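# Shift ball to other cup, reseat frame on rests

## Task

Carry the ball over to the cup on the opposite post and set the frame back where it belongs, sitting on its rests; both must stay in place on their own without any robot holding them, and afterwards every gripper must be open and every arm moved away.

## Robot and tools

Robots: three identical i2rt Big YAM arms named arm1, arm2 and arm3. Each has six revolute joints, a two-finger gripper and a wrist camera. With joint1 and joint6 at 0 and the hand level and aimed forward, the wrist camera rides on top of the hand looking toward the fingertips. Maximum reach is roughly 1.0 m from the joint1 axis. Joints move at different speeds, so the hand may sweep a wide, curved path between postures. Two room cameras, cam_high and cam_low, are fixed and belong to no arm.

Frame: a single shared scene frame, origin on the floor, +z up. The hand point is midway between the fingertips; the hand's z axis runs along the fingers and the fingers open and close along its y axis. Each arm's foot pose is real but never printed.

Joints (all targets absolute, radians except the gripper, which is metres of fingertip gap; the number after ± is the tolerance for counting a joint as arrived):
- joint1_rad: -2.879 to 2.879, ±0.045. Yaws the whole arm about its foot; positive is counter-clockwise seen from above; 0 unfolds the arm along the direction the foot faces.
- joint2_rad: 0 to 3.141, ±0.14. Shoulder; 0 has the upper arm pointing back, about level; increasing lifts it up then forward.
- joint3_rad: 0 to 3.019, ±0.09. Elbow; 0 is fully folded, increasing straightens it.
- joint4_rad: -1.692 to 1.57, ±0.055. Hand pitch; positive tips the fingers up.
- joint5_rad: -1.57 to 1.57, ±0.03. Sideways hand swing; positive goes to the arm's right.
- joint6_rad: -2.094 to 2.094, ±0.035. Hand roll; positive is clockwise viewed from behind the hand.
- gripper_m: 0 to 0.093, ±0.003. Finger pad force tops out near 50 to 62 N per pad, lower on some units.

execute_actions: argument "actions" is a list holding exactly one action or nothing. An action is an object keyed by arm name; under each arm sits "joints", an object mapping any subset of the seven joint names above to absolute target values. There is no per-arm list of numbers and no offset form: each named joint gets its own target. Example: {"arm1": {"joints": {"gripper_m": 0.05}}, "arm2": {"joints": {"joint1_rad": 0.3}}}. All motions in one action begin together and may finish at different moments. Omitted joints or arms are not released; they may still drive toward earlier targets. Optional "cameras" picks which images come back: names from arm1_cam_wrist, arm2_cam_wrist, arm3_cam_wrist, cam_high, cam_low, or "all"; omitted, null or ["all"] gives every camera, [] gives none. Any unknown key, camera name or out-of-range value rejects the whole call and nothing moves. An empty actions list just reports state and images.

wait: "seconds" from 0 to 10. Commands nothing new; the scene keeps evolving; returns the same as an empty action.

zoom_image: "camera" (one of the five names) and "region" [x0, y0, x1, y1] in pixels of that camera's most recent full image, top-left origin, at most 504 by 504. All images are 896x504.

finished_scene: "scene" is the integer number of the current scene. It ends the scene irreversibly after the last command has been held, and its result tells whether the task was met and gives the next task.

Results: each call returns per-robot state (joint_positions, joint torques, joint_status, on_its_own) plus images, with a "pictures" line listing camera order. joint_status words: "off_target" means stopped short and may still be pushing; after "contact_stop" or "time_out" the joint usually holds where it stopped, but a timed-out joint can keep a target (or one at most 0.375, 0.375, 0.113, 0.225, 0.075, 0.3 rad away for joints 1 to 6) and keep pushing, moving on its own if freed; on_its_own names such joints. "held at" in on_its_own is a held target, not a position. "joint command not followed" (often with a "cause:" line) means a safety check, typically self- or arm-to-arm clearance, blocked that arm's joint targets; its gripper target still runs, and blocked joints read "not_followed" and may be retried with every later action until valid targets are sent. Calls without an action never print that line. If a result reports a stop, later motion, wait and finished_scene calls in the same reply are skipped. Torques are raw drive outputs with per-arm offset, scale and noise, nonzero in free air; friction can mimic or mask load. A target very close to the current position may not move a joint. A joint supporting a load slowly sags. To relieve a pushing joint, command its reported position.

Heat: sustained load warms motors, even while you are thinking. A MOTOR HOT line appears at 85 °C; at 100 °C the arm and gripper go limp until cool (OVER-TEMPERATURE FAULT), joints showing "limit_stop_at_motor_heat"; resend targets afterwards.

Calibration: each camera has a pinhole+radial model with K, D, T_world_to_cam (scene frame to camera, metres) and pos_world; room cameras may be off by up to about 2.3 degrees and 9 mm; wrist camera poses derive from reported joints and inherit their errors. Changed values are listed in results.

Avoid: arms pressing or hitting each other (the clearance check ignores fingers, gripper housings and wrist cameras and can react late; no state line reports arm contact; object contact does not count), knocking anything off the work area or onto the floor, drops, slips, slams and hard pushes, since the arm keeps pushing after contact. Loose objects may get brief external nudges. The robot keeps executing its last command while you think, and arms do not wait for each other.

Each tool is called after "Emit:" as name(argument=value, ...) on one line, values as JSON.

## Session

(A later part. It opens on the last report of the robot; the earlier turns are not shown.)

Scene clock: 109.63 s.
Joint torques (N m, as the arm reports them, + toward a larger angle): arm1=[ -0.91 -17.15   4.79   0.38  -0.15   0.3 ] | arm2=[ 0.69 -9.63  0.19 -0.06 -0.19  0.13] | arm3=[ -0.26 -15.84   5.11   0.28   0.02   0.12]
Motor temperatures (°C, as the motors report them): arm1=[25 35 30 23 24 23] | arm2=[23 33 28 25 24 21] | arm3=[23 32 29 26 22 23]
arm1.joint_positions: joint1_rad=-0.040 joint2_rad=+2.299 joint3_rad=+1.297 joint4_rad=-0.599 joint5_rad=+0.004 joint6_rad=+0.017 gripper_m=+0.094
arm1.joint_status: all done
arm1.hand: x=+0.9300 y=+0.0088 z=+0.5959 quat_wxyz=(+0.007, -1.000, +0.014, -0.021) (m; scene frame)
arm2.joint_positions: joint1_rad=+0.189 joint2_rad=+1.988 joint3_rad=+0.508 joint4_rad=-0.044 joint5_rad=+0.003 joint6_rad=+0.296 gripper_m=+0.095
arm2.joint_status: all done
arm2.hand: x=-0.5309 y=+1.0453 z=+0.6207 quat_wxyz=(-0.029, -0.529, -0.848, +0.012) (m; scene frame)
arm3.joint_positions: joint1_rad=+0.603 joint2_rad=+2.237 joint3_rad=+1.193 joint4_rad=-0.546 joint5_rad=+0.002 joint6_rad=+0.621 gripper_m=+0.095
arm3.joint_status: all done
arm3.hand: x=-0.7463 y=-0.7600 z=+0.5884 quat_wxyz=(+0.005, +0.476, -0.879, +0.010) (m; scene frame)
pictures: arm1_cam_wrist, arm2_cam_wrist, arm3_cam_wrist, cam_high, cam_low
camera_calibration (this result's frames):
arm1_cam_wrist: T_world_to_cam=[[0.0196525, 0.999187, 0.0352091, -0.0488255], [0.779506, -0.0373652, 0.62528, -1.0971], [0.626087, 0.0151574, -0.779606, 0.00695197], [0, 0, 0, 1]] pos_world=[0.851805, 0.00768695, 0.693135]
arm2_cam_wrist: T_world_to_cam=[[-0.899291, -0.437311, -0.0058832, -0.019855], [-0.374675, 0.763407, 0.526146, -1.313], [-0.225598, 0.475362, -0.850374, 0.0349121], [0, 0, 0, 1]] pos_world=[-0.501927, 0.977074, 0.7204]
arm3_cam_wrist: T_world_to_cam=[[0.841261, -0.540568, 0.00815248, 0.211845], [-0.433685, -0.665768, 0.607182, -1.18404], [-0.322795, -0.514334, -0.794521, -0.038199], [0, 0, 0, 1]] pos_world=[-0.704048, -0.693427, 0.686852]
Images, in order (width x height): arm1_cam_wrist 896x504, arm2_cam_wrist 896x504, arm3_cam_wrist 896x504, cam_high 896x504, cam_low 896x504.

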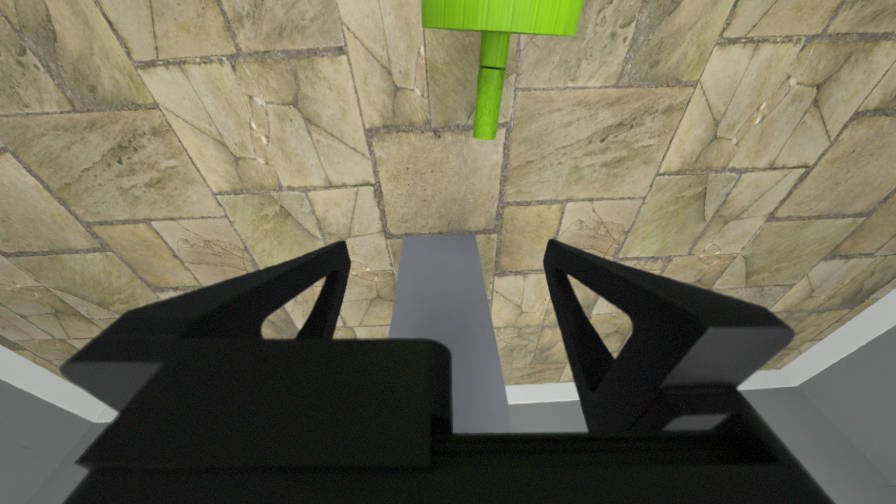

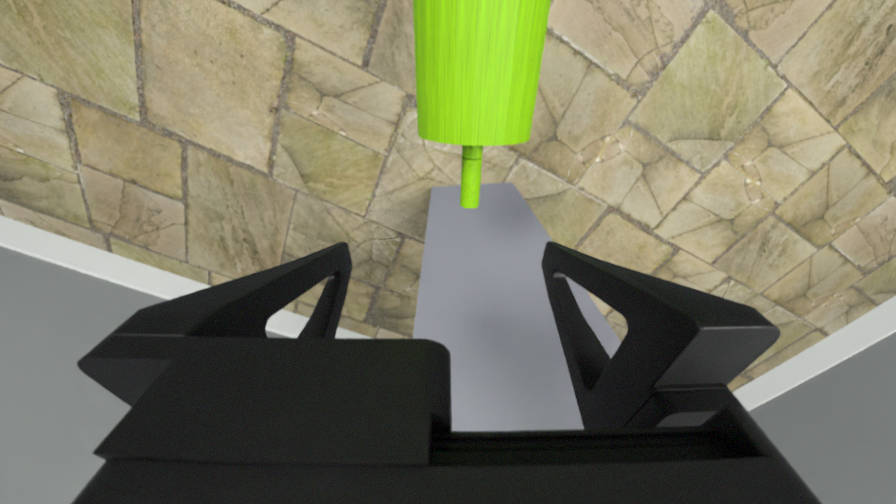

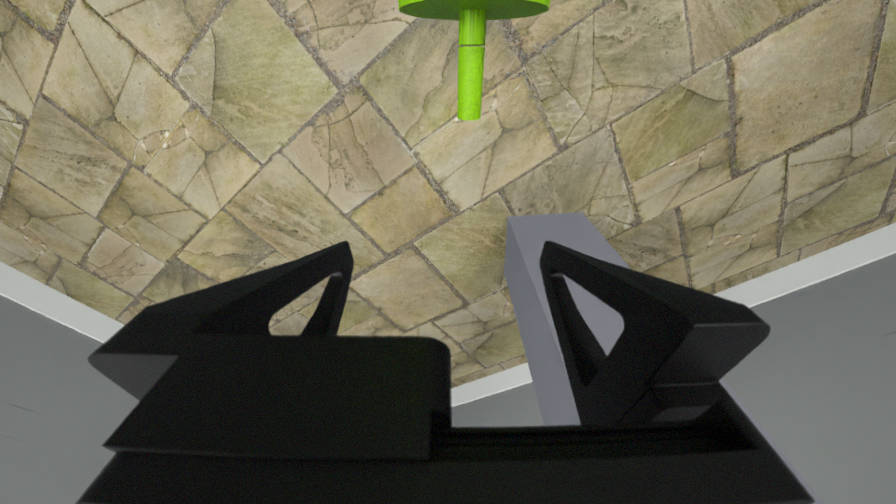

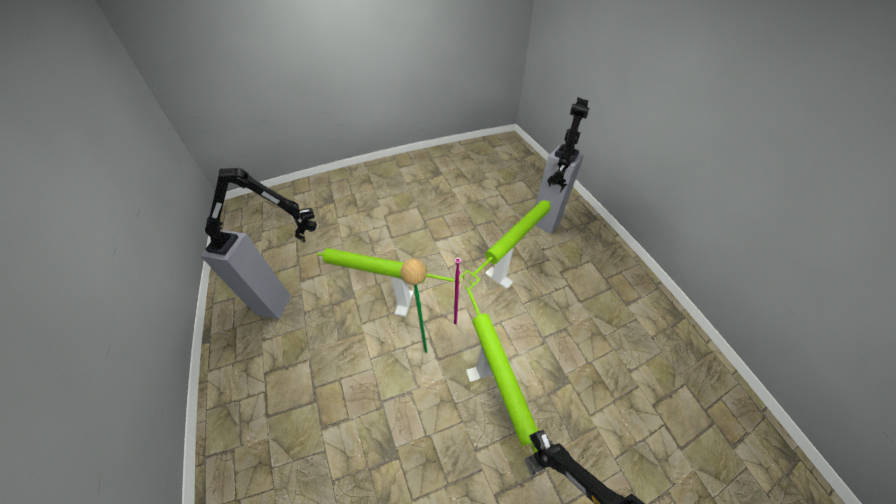

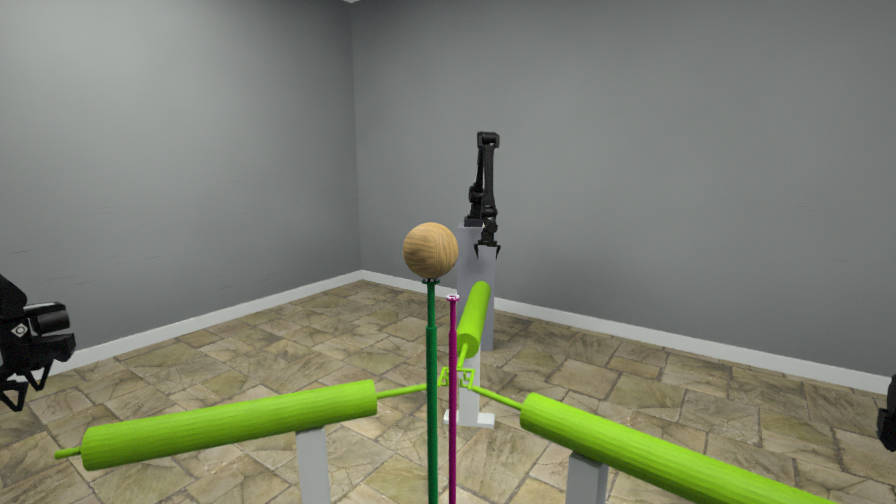

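Emit:
execute_actions(actions=[{"arm1":{"joints":{"joint1_rad":-0.11,"joint6_rad":-0.04,"joint2_rad":2.47,"joint3_rad":1.47,"joint4_rad":-0.56}},"arm2":{"joints":{"joint1_rad":0.11,"joint6_rad":0.23,"joint2_rad":2.32,"joint3_rad":0.64,"joint4_rad":0.12}},"arm3":{"joints":{"joint1_rad":0.505,"joint6_rad":0.54,"joint2_rad":2.37,"joint3_rad":1.29,"joint4_rad":-0.48}}}], cameras=["arm1_cam_wrist","arm2_cam_wrist","arm3_cam_wrist"])

Scene clock: 124.87 s.
Joint torques (N m, as the arm reports them, + toward a larger angle): arm1=[ -1.23 -20.14   6.27   0.51  -0.1    0.07] | arm2=[  1.24 -11.62  -0.58   0.45  -0.16  -0.16] | arm3=[  0.82 -15.97   5.52   0.83   0.08  -0.08]
Motor temperatures (°C, as the motors report them): arm1=[25 35 30 23 24 23] | arm2=[23 33 28 25 24 21] | arm3=[23 32 29 26 22 23]
arm1.joint_positions: joint1_rad=-0.114 joint2_rad=+2.486 joint3_rad=+1.446 joint4_rad=-0.564 joint5_rad=+0.003 joint6_rad=-0.025 gripper_m=+0.094
arm1.joint_status: all done
arm1.hand: x=+0.9065 y=+0.0501 z=+0.5284 quat_wxyz=(+0.005, -0.999, +0.030, -0.022) (m; scene frame)
arm2.joint_positions: joint1_rad=+0.109 joint2_rad=+2.310 joint3_rad=+0.639 joint4_rad=+0.109 joint5_rad=+0.001 joint6_rad=+0.244 gripper_m=+0.095
arm2.joint_status: all done
arm2.hand: x=-0.5427 y=+1.0237 z=+0.5363 quat_wxyz=(-0.011, -0.541, -0.841, +0.007) (m; scene frame)
arm3.joint_positions: joint1_rad=+0.498 joint2_rad=+2.361 joint3_rad=+1.274 joint4_rad=-0.489 joint5_rad=+0.001 joint6_rad=+0.550 gripper_m=+0.095
arm3.joint_status: all done
arm3.hand: x=-0.6938 y=-0.7426 z=+0.5423 quat_wxyz=(+0.003, +0.462, -0.887, +0.003) (m; scene frame)
pictures: arm1_cam_wrist, arm2_cam_wrist, arm3_cam_wrist
camera_calibration (this result's frames):
arm1_cam_wrist: T_world_to_cam=[[0.0513306, 0.998136, 0.033022, -0.114703], [0.77715, -0.0606892, 0.626383, -1.03225], [0.627219, -0.00648956, -0.778816, -0.0319574], [0, 0, 0, 1]] pos_world=[0.828142, 0.051636, 0.62548]
arm2_cam_wrist: T_world_to_cam=[[-0.911212, -0.411914, 0.00431009, -0.0784446], [-0.339913, 0.757764, 0.557003, -1.24841], [-0.232704, 0.506083, -0.830499, -0.0751818], [0, 0, 0, 1]] pos_world=[-0.513324, 0.951733, 0.633266]
arm3_cam_wrist: T_world_to_cam=[[0.823264, -0.567659, -0.000735793, 0.149762], [-0.453901, -0.65906, 0.599678, -1.1267], [-0.340898, -0.493359, -0.800241, -0.0428332], [0, 0, 0, 1]] pos_world=[-0.649303, -0.678679, 0.641488]
Images, in order (width x height): arm1_cam_wrist 896x504, arm2_cam_wrist 896x504, arm3_cam_wrist 896x504.

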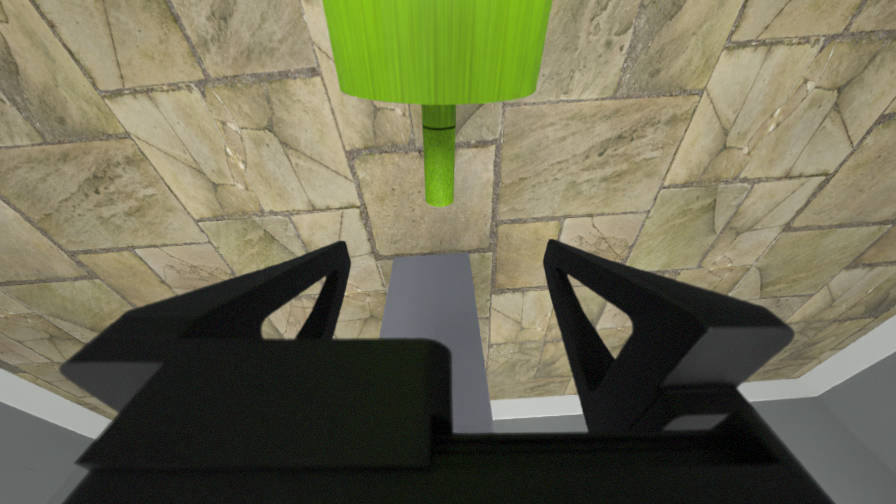

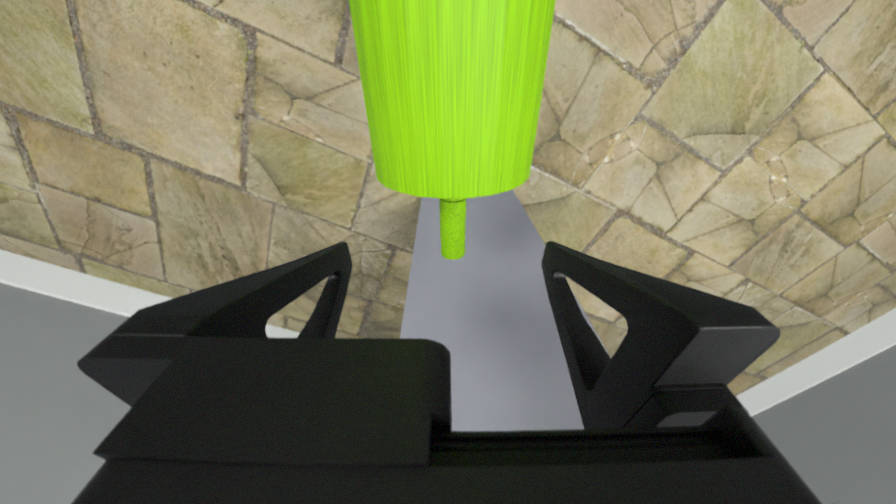

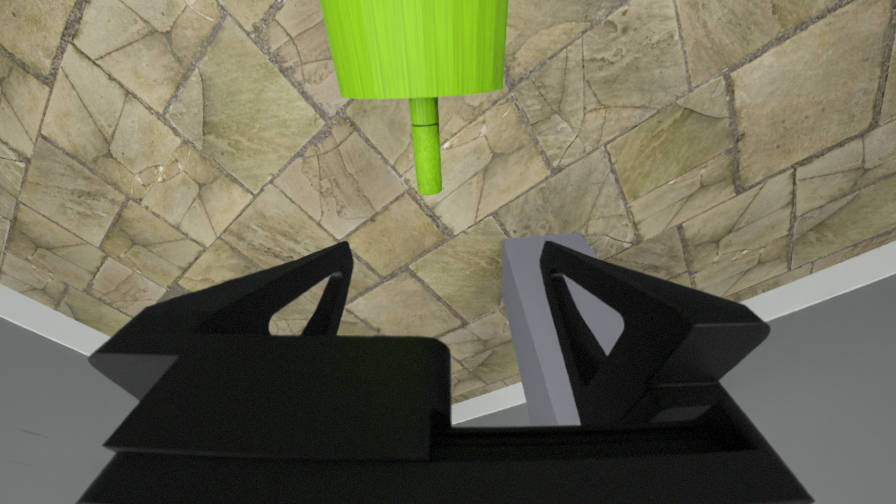

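Emit:
execute_actions(actions=[{"arm1":{"joints":{"joint2_rad":2.58,"joint3_rad":1.52,"joint4_rad":-0.52}},"arm2":{"joints":{"joint2_rad":2.46,"joint3_rad":0.69,"joint4_rad":0.19}},"arm3":{"joints":{"joint2_rad":2.49,"joint3_rad":1.35,"joint4_rad":-0.43}}}], cameras=[])

Emit:
execute_actions(actions=[{"arm1":{"joints":{"joint2_rad":2.69,"joint3_rad":1.57,"joint4_rad":-0.47}},"arm2":{"joints":{"joint2_rad":2.62,"joint3_rad":0.76,"joint4_rad":0.27}},"arm3":{"joints":{"joint2_rad":2.61,"joint3_rad":1.41,"joint4_rad":-0.38}}}], cameras=["arm1_cam_wrist","arm2_cam_wrist","arm3_cam_wrist"])

Scene clock: 138.23 s.
Joint torques (N m, as the arm reports them, + toward a larger angle): arm1=[ -0.62 -19.48   4.76   0.53  -0.1    0.06] | arm2=[  1.21 -11.28  -1.63   0.41  -0.16  -0.16] | arm3=[  0.58 -16.18   4.41   0.85   0.08  -0.08]
Motor temperatures (°C, as the motors report them): arm1=[25 36 31 23 24 23] | arm2=[23 33 28 25 23 21] | arm3=[23 32 30 26 22 23]
arm1.joint_positions: joint1_rad=-0.114 joint2_rad=+2.593 joint3_rad=+1.508 joint4_rad=-0.524 joint5_rad=+0.003 joint6_rad=-0.026 gripper_m=+0.094
arm1.joint_status: all done
arm1.hand: x=+0.9061 y=+0.0505 z=+0.4825 quat_wxyz=(+0.005, -0.999, +0.030, -0.024) (m; scene frame)
arm2.joint_positions: joint1_rad=+0.109 joint2_rad=+2.446 joint3_rad=+0.693 joint4_rad=+0.180 joint5_rad=+0.001 joint6_rad=+0.244 gripper_m=+0.095
arm2.joint_status: all done
arm2.hand: x=-0.5456 y=+1.0270 z=+0.4970 quat_wxyz=(-0.005, -0.541, -0.841, +0.005) (m; scene frame)
arm3.joint_positions: joint1_rad=+0.498 joint2_rad=+2.484 joint3_rad=+1.340 joint4_rad=-0.438 joint5_rad=+0.001 joint6_rad=+0.549 gripper_m=+0.095
arm3.joint_status: all done
arm3.hand: x=-0.6938 y=-0.7395 z=+0.4923 quat_wxyz=(+0.005, +0.462, -0.887, +0.006) (m; scene frame)
pictures: none
No camera images: the call's "cameras" was empty. Leave "cameras" out to get every camera's image.

Scene clock: 139.40 s.
Joint torques (N m, as the arm reports them, + toward a larger angle): arm1=[ -0.67 -18.97   4.36   0.41  -0.07   0.06] | arm2=[  1.3  -11.21  -1.72   0.36  -0.2   -0.14] | arm3=[  0.58 -16.88   3.87   0.68   0.08  -0.07]
Motor temperatures (°C, as the motors report them): arm1=[25 36 31 23 24 23] | arm2=[23 33 28 25 23 21] | arm3=[23 32 30 26 22 23]
arm1.joint_positions: joint1_rad=-0.114 joint2_rad=+2.696 joint3_rad=+1.559 joint4_rad=-0.472 joint5_rad=+0.002 joint6_rad=-0.026 gripper_m=+0.094
arm1.joint_status: all done
arm1.hand: x=+0.9125 y=+0.0503 z=+0.4359 quat_wxyz=(+0.005, -0.999, +0.030, -0.025) (m; scene frame)
arm2.joint_positions: joint1_rad=+0.108 joint2_rad=+2.601 joint3_rad=+0.754 joint4_rad=+0.262 joint5_rad=+0.003 joint6_rad=+0.243 gripper_m=+0.095
arm2.joint_status: all done
arm2.hand: x=-0.5533 y=+1.0355 z=+0.4512 quat_wxyz=(+0.000, -0.541, -0.841, +0.004) (m; scene frame)
arm3.joint_positions: joint1_rad=+0.498 joint2_rad=+2.605 joint3_rad=+1.403 joint4_rad=-0.388 joint5_rad=+0.001 joint6_rad=+0.549 gripper_m=+0.095
arm3.joint_status: all done
arm3.hand: x=-0.6941 y=-0.7428 z=+0.4415 quat_wxyz=(+0.007, +0.462, -0.887, +0.009) (m; scene frame)
pictures: arm1_cam_wrist, arm2_cam_wrist, arm3_cam_wrist
camera_calibration (this result's frames):
arm1_cam_wrist: T_world_to_cam=[[0.0508588, 0.998191, 0.0320492, -0.111384], [0.773622, -0.059671, 0.630831, -0.977725], [0.631603, -0.00728931, -0.775258, -0.113264], [0, 0, 0, 1]] pos_world=[0.833593, 0.0520147, 0.532541]
arm2_cam_wrist: T_world_to_cam=[[-0.910989, -0.412284, 0.0110156, -0.0853562], [-0.331538, 0.747936, 0.575043, -1.20691], [-0.24532, 0.520206, -0.818049, -0.181498], [0, 0, 0, 1]] pos_world=[-0.52242, 0.961918, 0.546491]
arm3_cam_wrist: T_world_to_cam=[[0.823719, -0.566965, 0.00614653, 0.147611], [-0.45288, -0.651371, 0.608782, -1.06408], [-0.341154, -0.504249, -0.793314, -0.135032], [0, 0, 0, 1]] pos_world=[-0.649556, -0.677508, 0.53976]
Images, in order (width x height): arm1_cam_wrist 896x504, arm2_cam_wrist 896x504, arm3_cam_wrist 896x504.

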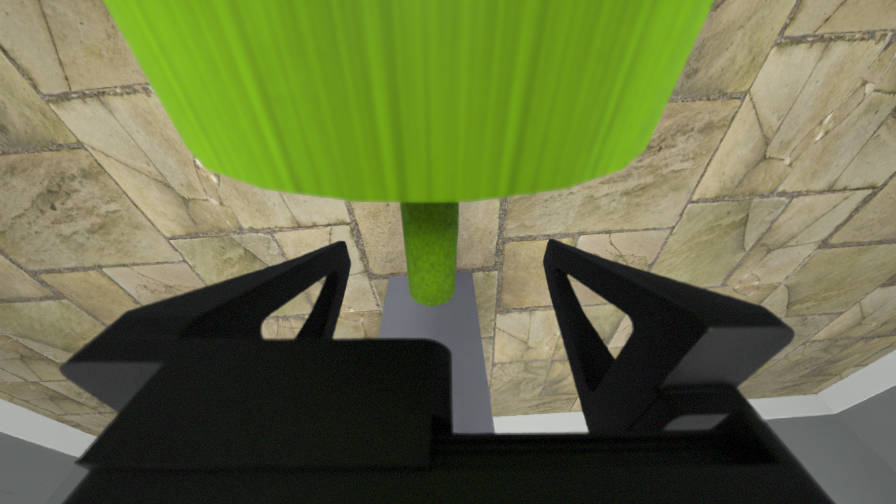

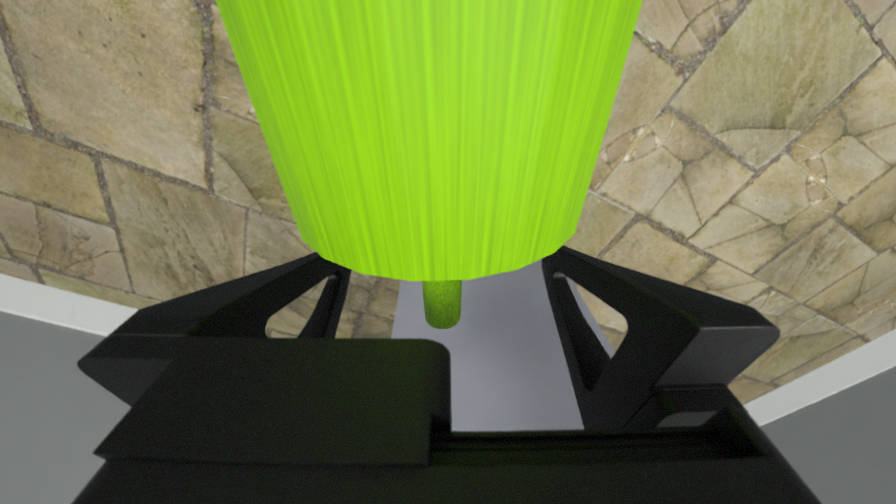

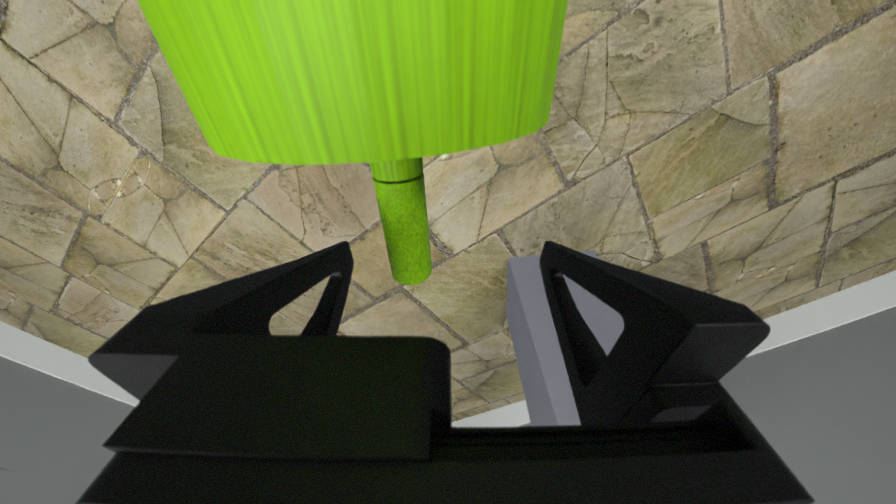

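Emit:
execute_actions(actions=[{"arm3":{"joints":{"joint2_rad":2.64,"joint3_rad":1.5,"joint4_rad":-0.44}}}], cameras=["arm3_cam_wrist"])

Emit:
execute_actions(actions=[{"arm1":{"joints":{"gripper_m":0}},"arm2":{"joints":{"gripper_m":0}},"arm3":{"joints":{"gripper_m":0}}}], cameras=["arm3_cam_wrist","cam_high"])

Scene clock: 144.83 s.
Joint torques (N m, as the arm reports them, + toward a larger angle): arm1=[ -0.61 -19.3    4.42   0.38  -0.08   0.06] | arm2=[  1.26 -11.23  -1.7    0.36  -0.2   -0.15] | arm3=[  0.58 -16.68   5.24  -0.01   0.08  -0.08]
Motor temperatures (°C, as the motors report them): arm1=[25 36 30 23 24 23] | arm2=[23 33 28 25 23 21] | arm3=[23 32 29 26 22 23]
arm1.joint_positions: joint1_rad=-0.114 joint2_rad=+2.696 joint3_rad=+1.559 joint4_rad=-0.472 joint5_rad=+0.002 joint6_rad=-0.026 gripper_m=+0.094
arm1.joint_status: not commanded
arm1.hand: x=+0.9125 y=+0.0503 z=+0.4359 quat_wxyz=(+0.005, -0.999, +0.030, -0.025) (m; scene frame)
arm2.joint_positions: joint1_rad=+0.108 joint2_rad=+2.601 joint3_rad=+0.754 joint4_rad=+0.262 joint5_rad=+0.003 joint6_rad=+0.243 gripper_m=+0.095
arm2.joint_status: not commanded
arm2.hand: x=-0.5533 y=+1.0355 z=+0.4512 quat_wxyz=(+0.000, -0.541, -0.841, +0.004) (m; scene frame)
arm3.joint_positions: joint1_rad=+0.498 joint2_rad=+2.622 joint3_rad=+1.483 joint4_rad=-0.428 joint5_rad=+0.001 joint6_rad=+0.549 gripper_m=+0.095
arm3.joint_status: all done
arm3.hand: x=-0.6923 y=-0.7131 z=+0.4443 quat_wxyz=(+0.001, +0.462, -0.887, +0.000) (m; scene frame)
pictures: arm3_cam_wrist
camera_calibration (this result's frames):
arm3_cam_wrist: T_world_to_cam=[[0.823685, -0.567024, -0.00526952, 0.167955], [-0.453727, -0.664622, 0.593641, -1.04892], [-0.340111, -0.486582, -0.804713, -0.0988057], [0, 0, 0, 1]] pos_world=[-0.647871, -0.649979, 0.544057]
Images, in order (width x height): arm3_cam_wrist 896x504.

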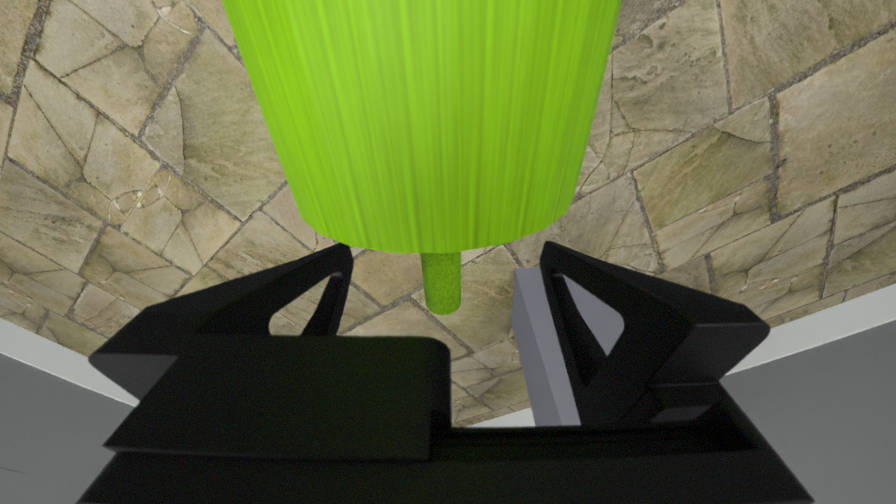

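Scene clock: 145.57 s.
Joint torques (N m, as the arm reports them, + toward a larger angle): arm1=[ -0.72 -19.28   4.42   0.4    0.11   0.07] | arm2=[  1.29 -11.21  -1.72   0.35  -0.26  -0.12] | arm3=[  0.57 -16.64   5.1   -0.01   0.05  -0.03]
Motor temperatures (°C, as the motors report them): arm1=[25 36 30 23 24 23] | arm2=[23 33 28 25 23 21] | arm3=[23 33 29 26 22 23]
arm1.joint_positions: joint1_rad=-0.113 joint2_rad=+2.696 joint3_rad=+1.559 joint4_rad=-0.472 joint5_rad=-0.002 joint6_rad=-0.026 gripper_m=+0.018
arm1.joint_status: gripper_m off_target (ended at +0.018, target +0.000)
arm1.hand: x=+0.9123 y=+0.0489 z=+0.4359 quat_wxyz=(+0.003, -0.999, +0.029, -0.025) (m; scene frame)
arm2.joint_positions: joint1_rad=+0.108 joint2_rad=+2.601 joint3_rad=+0.754 joint4_rad=+0.262 joint5_rad=+0.004 joint6_rad=+0.241 gripper_m=+0.019
arm2.joint_status: gripper_m off_target (ended at +0.019, target +0.000)
arm2.hand: x=-0.5535 y=+1.0354 z=+0.4512 quat_wxyz=(+0.001, -0.540, -0.842, +0.004) (m; scene frame)
arm3.joint_positions: joint1_rad=+0.498 joint2_rad=+2.622 joint3_rad=+1.483 joint4_rad=-0.428 joint5_rad=+0.002 joint6_rad=+0.545 gripper_m=+0.019
arm3.joint_status: gripper_m off_target (ended at +0.019, target +0.000)
arm3.hand: x=-0.6922 y=-0.7131 z=+0.4443 quat_wxyz=(+0.001, +0.464, -0.886, +0.000) (m; scene frame)
pictures: arm3_cam_wrist, cam_high
camera_calibration (this result's frames):
arm3_cam_wrist: T_world_to_cam=[[0.826061, -0.563562, -0.00461873, 0.171666], [-0.451386, -0.666497, 0.593322, -1.04844], [-0.337453, -0.488035, -0.804952, -0.0978559], [0, 0, 0, 1]] pos_world=[-0.648081, -0.649797, 0.544088]
Images, in order (width x height): arm3_cam_wrist 896x504, cam_high 896x504.

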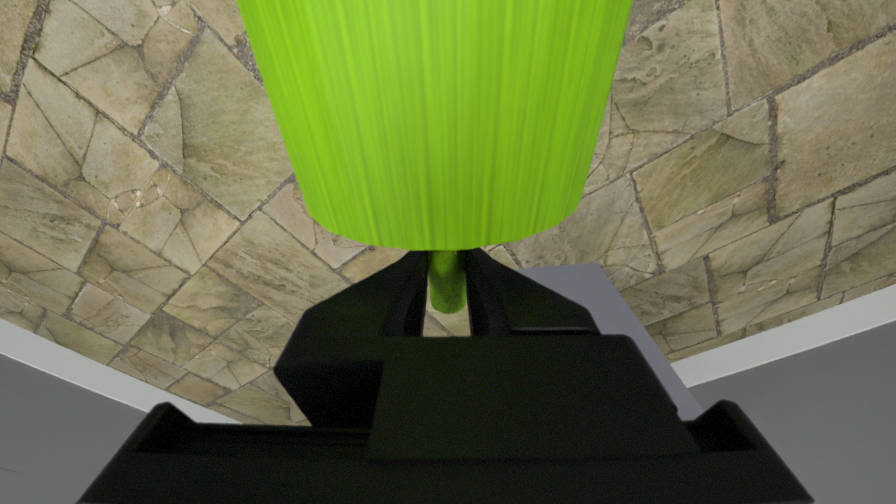

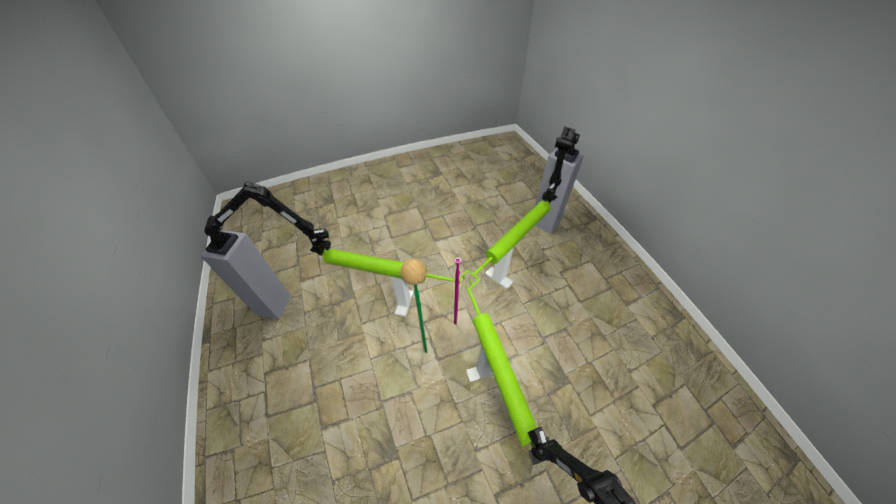

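Emit:
execute_actions(actions=[{"arm1":{"joints":{"joint2_rad":2.42,"joint3_rad":1.41,"joint4_rad":-0.57}},"arm2":{"joints":{"joint2_rad":2.22,"joint3_rad":0.59,"joint4_rad":0.05}},"arm3":{"joints":{"joint2_rad":2.33,"joint3_rad":1.33,"joint4_rad":-0.57}}}], cameras=[])

Scene clock: 160.17 s.
Joint torques (N m, as the arm reports them, + toward a larger angle): arm1=[ -1.07 -19.74   4.75   0.08   0.24   0.09] | arm2=[  1.26 -13.52  -0.95  -0.44  -0.38  -0.09] | arm3=[  0.28 -18.18   4.33  -0.27  -0.16   0.06]
Motor temperatures (°C, as the motors report them): arm1=[25 36 30 23 24 23] | arm2=[23 34 28 25 23 21] | arm3=[23 33 29 26 22 23]
arm1.joint_positions: joint1_rad=-0.108 joint2_rad=+2.442 joint3_rad=+1.404 joint4_rad=-0.564 joint5_rad=-0.006 joint6_rad=-0.026 gripper_m=+0.018
arm1.joint_status: all done
arm1.hand: x=+0.9130 y=+0.0449 z=+0.5436 quat_wxyz=(+0.001, -0.999, +0.027, -0.021) (m; scene frame)
arm2.joint_positions: joint1_rad=+0.107 joint2_rad=+2.247 joint3_rad=+0.594 joint4_rad=+0.064 joint5_rad=+0.007 joint6_rad=+0.238 gripper_m=+0.019
arm2.joint_status: all done
arm2.hand: x=-0.5534 y=+1.0347 z=+0.5542 quat_wxyz=(+0.003, -0.539, -0.842, +0.005) (m; scene frame)
arm3.joint_positions: joint1_rad=+0.501 joint2_rad=+2.342 joint3_rad=+1.338 joint4_rad=-0.551 joint5_rad=+0.006 joint6_rad=+0.537 gripper_m=+0.019
arm3.joint_status: all done
arm3.hand: x=-0.6923 y=-0.7143 z=+0.5643 quat_wxyz=(-0.005, +0.468, -0.883, -0.004) (m; scene frame)
pictures: none
No camera images: the call's "cameras" was empty. Leave "cameras" out to get every camera's image.

Emit:
execute_actions(actions=[{"arm1":{"joints":{"joint2_rad":2.16,"joint3_rad":1.34,"joint4_rad":-0.75}},"arm2":{"joints":{"joint2_rad":1.69,"joint3_rad":0.52,"joint4_rad":-0.39}},"arm3":{"joints":{"joint2_rad":2.06,"joint3_rad":1.29,"joint4_rad":-0.79}}}], cameras=[])

Emit:
execute_actions(actions=[{"arm1":{"joints":{"joint2_rad":1.91,"joint3_rad":1.41,"joint4_rad":-1.07}},"arm2":{"joints":{"joint2_rad":1.26,"joint3_rad":0.61,"joint4_rad":-0.92}},"arm3":{"joints":{"joint2_rad":1.84,"joint3_rad":1.37,"joint4_rad":-1.1}}}], cameras=["cam_high","cam_low"])

Scene clock: 169.07 s.
Joint torques (N m, as the arm reports them, + toward a larger angle): arm1=[ -1.04 -19.26   6.43   0.35   0.37   0.07] | arm2=[  1.45 -11.22   2.89  -0.35  -0.54  -0.09] | arm3=[  0.78 -16.29   6.15  -0.32  -0.24   0.06]
Motor temperatures (°C, as the motors report them): arm1=[25 37 30 23 24 23] | arm2=[23 34 28 25 23 21] | arm3=[23 33 29 26 22 23]
arm1.joint_positions: joint1_rad=-0.108 joint2_rad=+2.183 joint3_rad=+1.327 joint4_rad=-0.750 joint5_rad=-0.009 joint6_rad=-0.026 gripper_m=+0.018
arm1.joint_status: all done
arm1.hand: x=+0.9162 y=+0.0427 z=+0.6633 quat_wxyz=(-0.001, -0.999, +0.027, -0.023) (m; scene frame)
arm2.joint_positions: joint1_rad=+0.107 joint2_rad=+1.718 joint3_rad=+0.518 joint4_rad=-0.378 joint5_rad=+0.011 joint6_rad=+0.237 gripper_m=+0.019
arm2.joint_status: all done
arm2.hand: x=-0.5517 y=+1.0324 z=+0.6908 quat_wxyz=(-0.001, -0.539, -0.842, +0.009) (m; scene frame)
arm3.joint_positions: joint1_rad=+0.497 joint2_rad=+2.066 joint3_rad=+1.293 joint4_rad=-0.769 joint5_rad=+0.008 joint6_rad=+0.538 gripper_m=+0.019
arm3.joint_status: all done
arm3.hand: x=-0.6898 y=-0.7151 z=+0.6965 quat_wxyz=(-0.009, +0.467, -0.884, -0.009) (m; scene frame)
pictures: none
No camera images: the call's "cameras" was empty. Leave "cameras" out to get every camera's image.

Scene clock: 171.60 s.
Joint torques (N m, as the arm reports them, + toward a larger angle): arm1=[ -1.49 -17.8   10.36  -0.41   0.26   0.06] | arm2=[ 1.72 -7.03  6.87 -1.92 -0.83 -0.08] | arm3=[  0.87 -15.     8.2   -1.49  -0.31   0.05]
Motor temperatures (°C, as the motors report them): arm1=[25 37 31 23 24 23] | arm2=[23 34 28 25 23 21] | arm3=[23 33 30 26 22 23]
arm1.joint_positions: joint1_rad=-0.105 joint2_rad=+1.931 joint3_rad=+1.371 joint4_rad=-1.052 joint5_rad=-0.006 joint6_rad=-0.026 gripper_m=+0.018
arm1.joint_status: all done
arm1.hand: x=+0.9192 y=+0.0396 z=+0.8082 quat_wxyz=(+0.000, -0.999, +0.025, -0.026) (m; scene frame)
arm2.joint_positions: joint1_rad=+0.104 joint2_rad=+1.265 joint3_rad=+0.599 joint4_rad=-0.863 joint5_rad=+0.018 joint6_rad=+0.236 gripper_m=+0.019
arm2.joint_status: joint4_rad time_out (moved -0.485 of -0.542); the others done
arm2.on_its_own: joint4_rad reads -0.863 and still pushes toward -0.920 since a time_out
arm2.hand: x=-0.5530 y=+1.0315 z=+0.8279 quat_wxyz=(-0.023, -0.540, -0.841, +0.020) (m; scene frame)
arm3.joint_positions: joint1_rad=+0.495 joint2_rad=+1.841 joint3_rad=+1.365 joint4_rad=-1.048 joint5_rad=+0.010 joint6_rad=+0.538 gripper_m=+0.019
arm3.joint_status: all done
arm3.hand: x=-0.6880 y=-0.7174 z=+0.8342 quat_wxyz=(-0.015, +0.465, -0.885, -0.017) (m; scene frame)
pictures: cam_high, cam_low
Images, in order (width x height): cam_high 896x504, cam_low 896x504.

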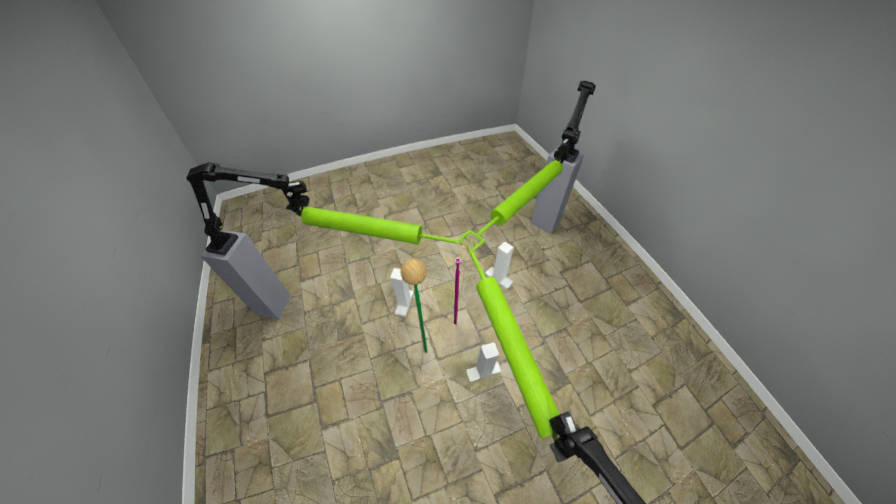

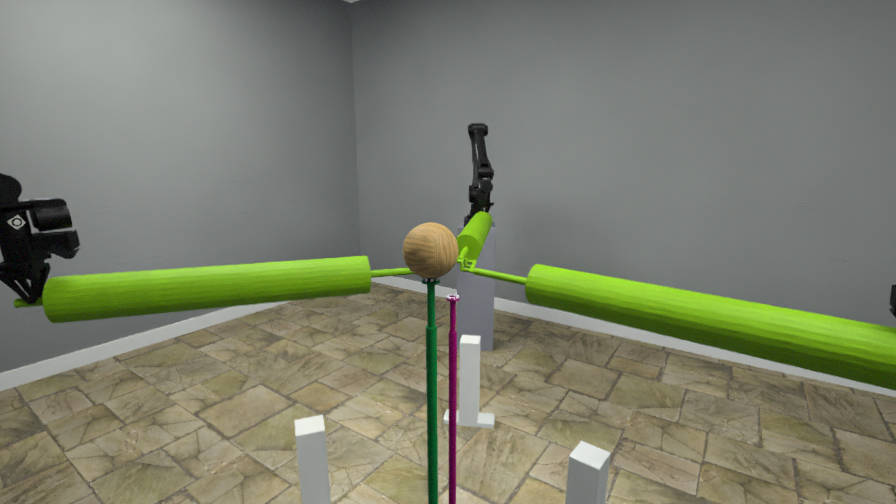

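Emit:
execute_actions(actions=[{"arm1":{"joints":{"joint1_rad":0.066,"joint6_rad":0.148,"joint2_rad":1.79,"joint3_rad":1.28,"joint4_rad":-1.04}},"arm2":{"joints":{"joint1_rad":0.035,"joint6_rad":0.167,"joint2_rad":1.532,"joint3_rad":0.867,"joint4_rad":-0.87}},"arm3":{"joints":{"joint1_rad":0.385,"joint6_rad":0.426,"joint2_rad":1.646,"joint3_rad":1.1,"joint4_rad":-1.02}}}], cameras=[])

Emit:
execute_actions(actions=[{"arm1":{"joints":{"joint1_rad":0.269,"joint6_rad":0.351,"joint2_rad":1.735,"joint3_rad":1.19,"joint4_rad":-1.01}},"arm2":{"joints":{"joint1_rad":-0.005,"joint6_rad":0.127,"joint2_rad":1.755,"joint3_rad":1.149,"joint4_rad":-0.93}},"arm3":{"joints":{"joint1_rad":0.221,"joint6_rad":0.262,"joint2_rad":1.461,"joint3_rad":0.88,"joint4_rad":-0.99}}}], cameras=["cam_high","cam_low"])

Scene clock: 197.37 s.
Joint torques (N m, as the arm reports them, + toward a larger angle): arm1=[ -1.86 -16.72   9.01   0.81   0.27   0.12] | arm2=[  1.98 -10.31   6.88  -0.49  -0.65   0.01] | arm3=[ -0.11 -14.27   6.94  -0.33   0.18  -0.02]
Motor temperatures (°C, as the motors report them): arm1=[25 36 35 23 24 23] | arm2=[23 33 31 25 24 21] | arm3=[23 33 32 26 22 23]
arm1.joint_positions: joint1_rad=+0.076 joint2_rad=+1.827 joint3_rad=+1.256 joint4_rad=-1.047 joint5_rad=-0.006 joint6_rad=+0.155 gripper_m=+0.018
arm1.joint_status: all done
arm1.hand: x=+0.9594 y=-0.0524 z=+0.8231 quat_wxyz=(+0.005, -0.999, +0.025, -0.030) (m; scene frame)
arm2.joint_positions: joint1_rad=+0.027 joint2_rad=+1.527 joint3_rad=+0.855 joint4_rad=-0.852 joint5_rad=+0.013 joint6_rad=+0.164 gripper_m=+0.019
arm2.joint_status: all done
arm2.hand: x=-0.5142 y=+0.9360 z=+0.8276 quat_wxyz=(-0.025, -0.542, -0.840, +0.020) (m; scene frame)
arm3.joint_positions: joint1_rad=+0.386 joint2_rad=+1.674 joint3_rad=+1.106 joint4_rad=-1.000 joint5_rad=-0.002 joint6_rad=+0.430 gripper_m=+0.019
arm3.joint_status: all done
arm3.hand: x=-0.6470 y=-0.8114 z=+0.8269 quat_wxyz=(+0.002, +0.465, -0.885, -0.001) (m; scene frame)
pictures: none
No camera images: the call's "cameras" was empty. Leave "cameras" out to get every camera's image.

Scene clock: 198.40 s.
Joint torques (N m, as the arm reports them, + toward a larger angle): arm1=[ -1.4  -16.88   8.72   0.2    0.22   0.17] | arm2=[  2.31 -14.27   7.62  -1.34  -0.63   0.06] | arm3=[ -0.15 -10.66   7.51  -0.61   0.22  -0.02]
Motor temperatures (°C, as the motors report them): arm1=[25 36 35 23 24 23] | arm2=[23 33 32 25 24 21] | arm3=[23 33 32 26 22 23]
arm1.joint_positions: joint1_rad=+0.275 joint2_rad=+1.776 joint3_rad=+1.168 joint4_rad=-1.007 joint5_rad=-0.004 joint6_rad=+0.353 gripper_m=+0.018
arm1.joint_status: all done
arm1.hand: x=+1.0033 y=-0.1406 z=+0.8190 quat_wxyz=(+0.010, -0.999, +0.025, -0.027) (m; scene frame)
arm2.joint_positions: joint1_rad=-0.016 joint2_rad=+1.751 joint3_rad=+1.130 joint4_rad=-0.888 joint5_rad=+0.013 joint6_rad=+0.119 gripper_m=+0.019
arm2.joint_status: all done
arm2.hand: x=-0.4766 y=+0.8426 z=+0.8244 quat_wxyz=(-0.032, -0.541, -0.840, +0.024) (m; scene frame)
arm3.joint_positions: joint1_rad=+0.223 joint2_rad=+1.480 joint3_rad=+0.877 joint4_rad=-0.962 joint5_rad=-0.003 joint6_rad=+0.266 gripper_m=+0.019
arm3.joint_status: all done
arm3.hand: x=-0.6026 y=-0.9054 z=+0.8293 quat_wxyz=(+0.001, +0.466, -0.885, -0.002) (m; scene frame)
pictures: cam_high, cam_low
Images, in order (width x height): cam_high 896x504, cam_low 896x504.

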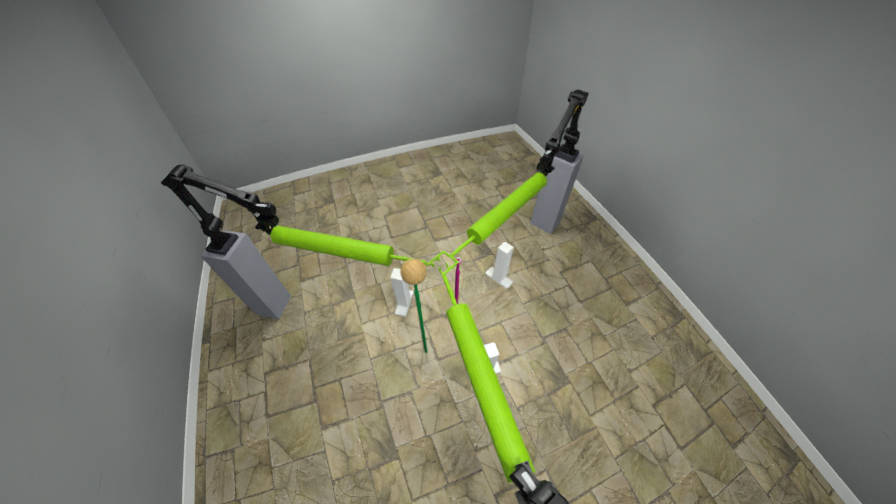

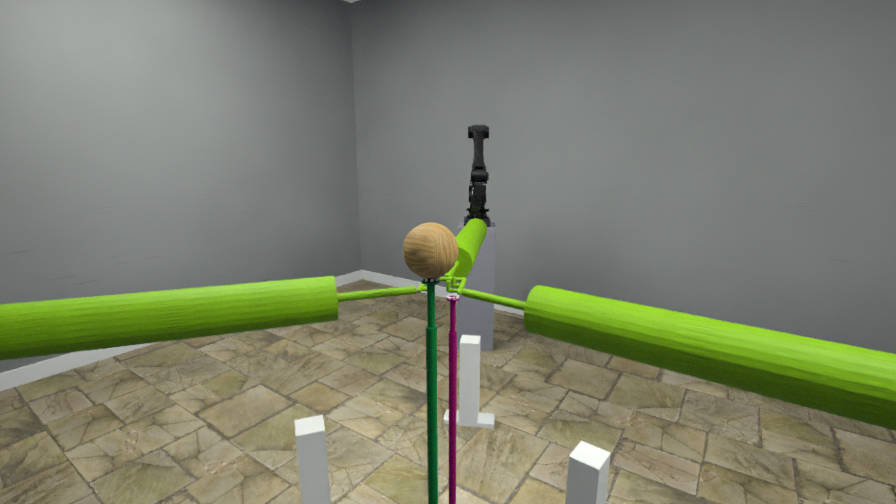

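Emit:
zoom_image(camera="cam_high", region=[370,220,510,320])

Emit:
zoom_image(camera="cam_low", region=[380,210,520,320])

Region (370, 220, 510, 320) of cam_high's 896x504 image, scaled by 3.600, with more detail than that image has; it fills the top 360 rows of this view, and the rest is white.

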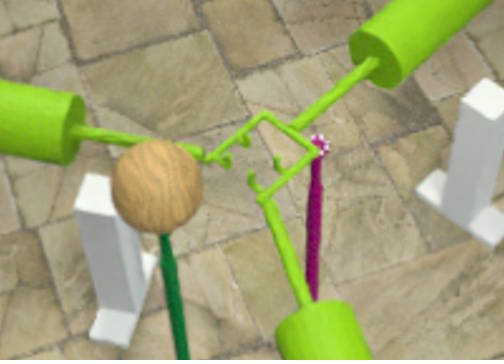

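Region (380, 210, 520, 320) of cam_low's 896x504 image, scaled by 3.600, with more detail than that image has; it fills the top 396 rows of this view, and the rest is white.

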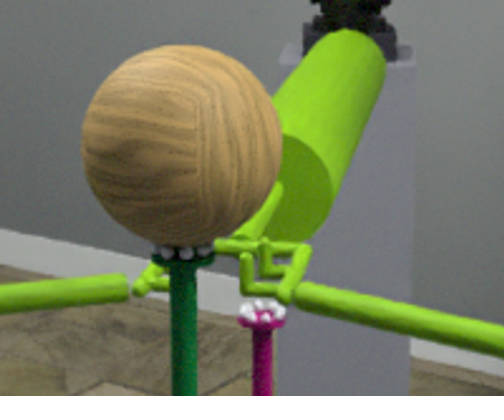

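Emit:
execute_actions(actions=[{"arm1":{"joints":{"joint1_rad":0.485,"joint6_rad":0.567,"joint2_rad":1.73,"joint3_rad":1.17,"joint4_rad":-1.0}},"arm2":{"joints":{"joint1_rad":-0.031,"joint6_rad":0.1,"joint2_rad":1.976,"joint3_rad":1.479,"joint4_rad":-1.02}},"arm3":{"joints":{"joint1_rad":-0.025,"joint6_rad":0.016,"joint2_rad":1.3,"joint3_rad":0.71,"joint4_rad":-0.98}}}], cameras=["cam_high","cam_low"])

Emit:
zoom_image(camera="cam_high", region=[370,220,510,320])

Emit:
zoom_image(camera="cam_low", region=[380,210,520,320])

Scene clock: 220.67 s.
Joint torques (N m, as the arm reports them, + toward a larger angle): arm1=[ -0.76 -17.2    7.88   0.25   0.17   0.28] | arm2=[  2.7  -18.24   8.74  -1.53  -0.47   0.11] | arm3=[-0.55 -8.09  7.81 -0.63  0.51 -0.03]
Motor temperatures (°C, as the motors report them): arm1=[25 36 34 23 24 23] | arm2=[23 34 33 25 23 21] | arm3=[23 31 32 26 22 23]
arm1.joint_positions: joint1_rad=+0.486 joint2_rad=+1.776 joint3_rad=+1.157 joint4_rad=-0.999 joint5_rad=-0.003 joint6_rad=+0.562 gripper_m=+0.018
arm1.joint_status: all done
arm1.hand: x=+1.0453 y=-0.2289 z=+0.8153 quat_wxyz=(+0.016, -0.999, +0.024, -0.027) (m; scene frame)
arm2.joint_positions: joint1_rad=-0.048 joint2_rad=+1.973 joint3_rad=+1.450 joint4_rad=-0.971 joint5_rad=+0.009 joint6_rad=+0.088 gripper_m=+0.019
arm2.joint_status: all done
arm2.hand: x=-0.4401 y=+0.7485 z=+0.8188 quat_wxyz=(-0.038, -0.541, -0.840, +0.026) (m; scene frame)
arm3.joint_positions: joint1_rad=-0.018 joint2_rad=+1.317 joint3_rad=+0.702 joint4_rad=-0.951 joint5_rad=-0.011 joint6_rad=+0.021 gripper_m=+0.019
arm3.joint_status: all done
arm3.hand: x=-0.5594 y=-0.9987 z=+0.8262 quat_wxyz=(+0.003, +0.468, -0.884, -0.005) (m; scene frame)
pictures: cam_high, cam_low
Images, in order (width x height): cam_high 896x504, cam_low 896x504.

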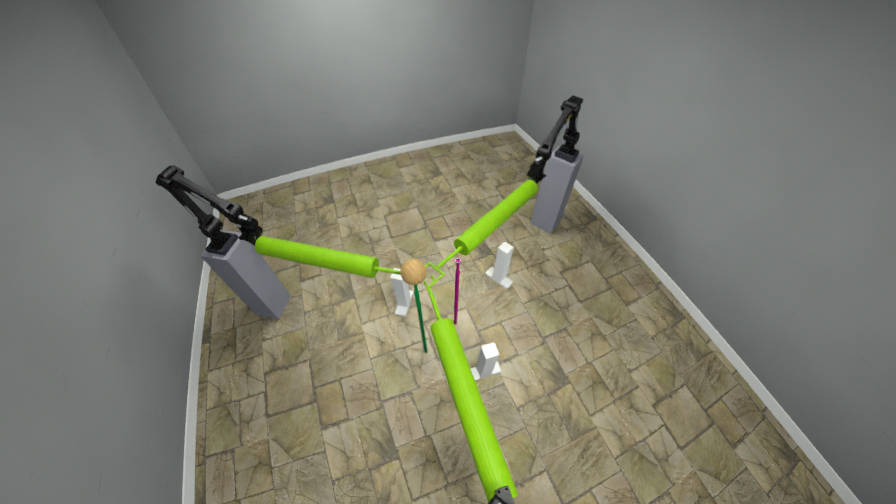

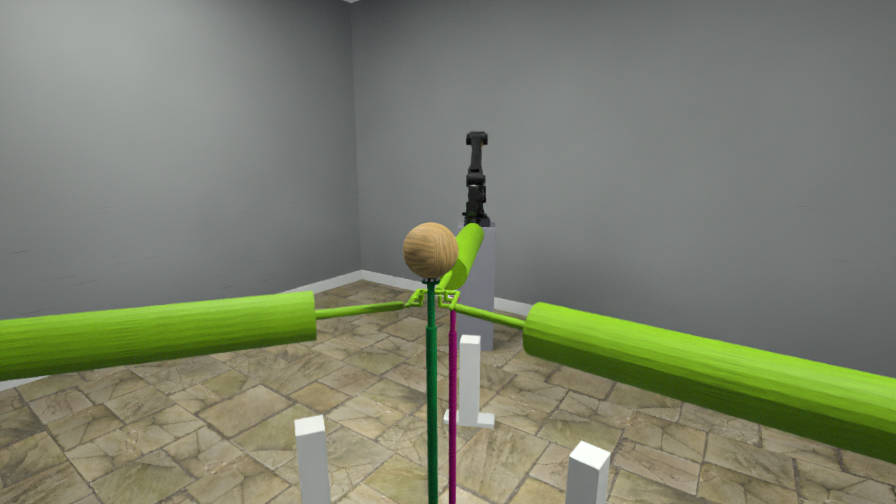

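Region (370, 220, 510, 320) of cam_high's 896x504 image, scaled by 3.600, with more detail than that image has; it fills the top 360 rows of this view, and the rest is white.

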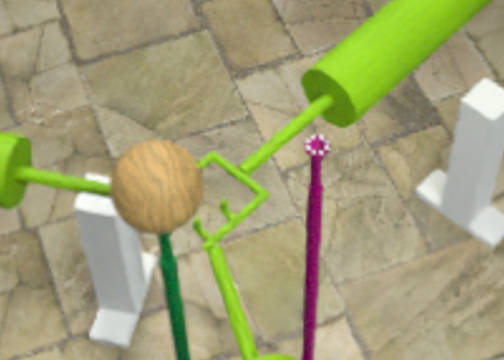

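Region (380, 210, 520, 320) of cam_low's 896x504 image, scaled by 3.600, with more detail than that image has; it fills the top 396 rows of this view, and the rest is white.

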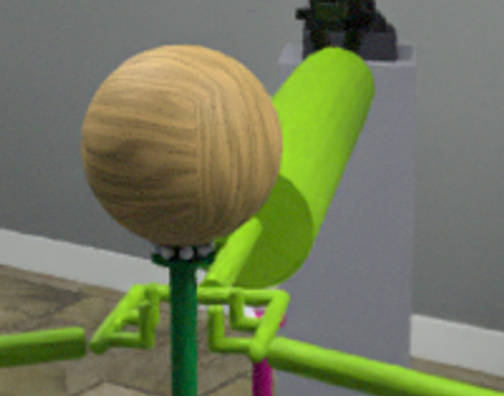

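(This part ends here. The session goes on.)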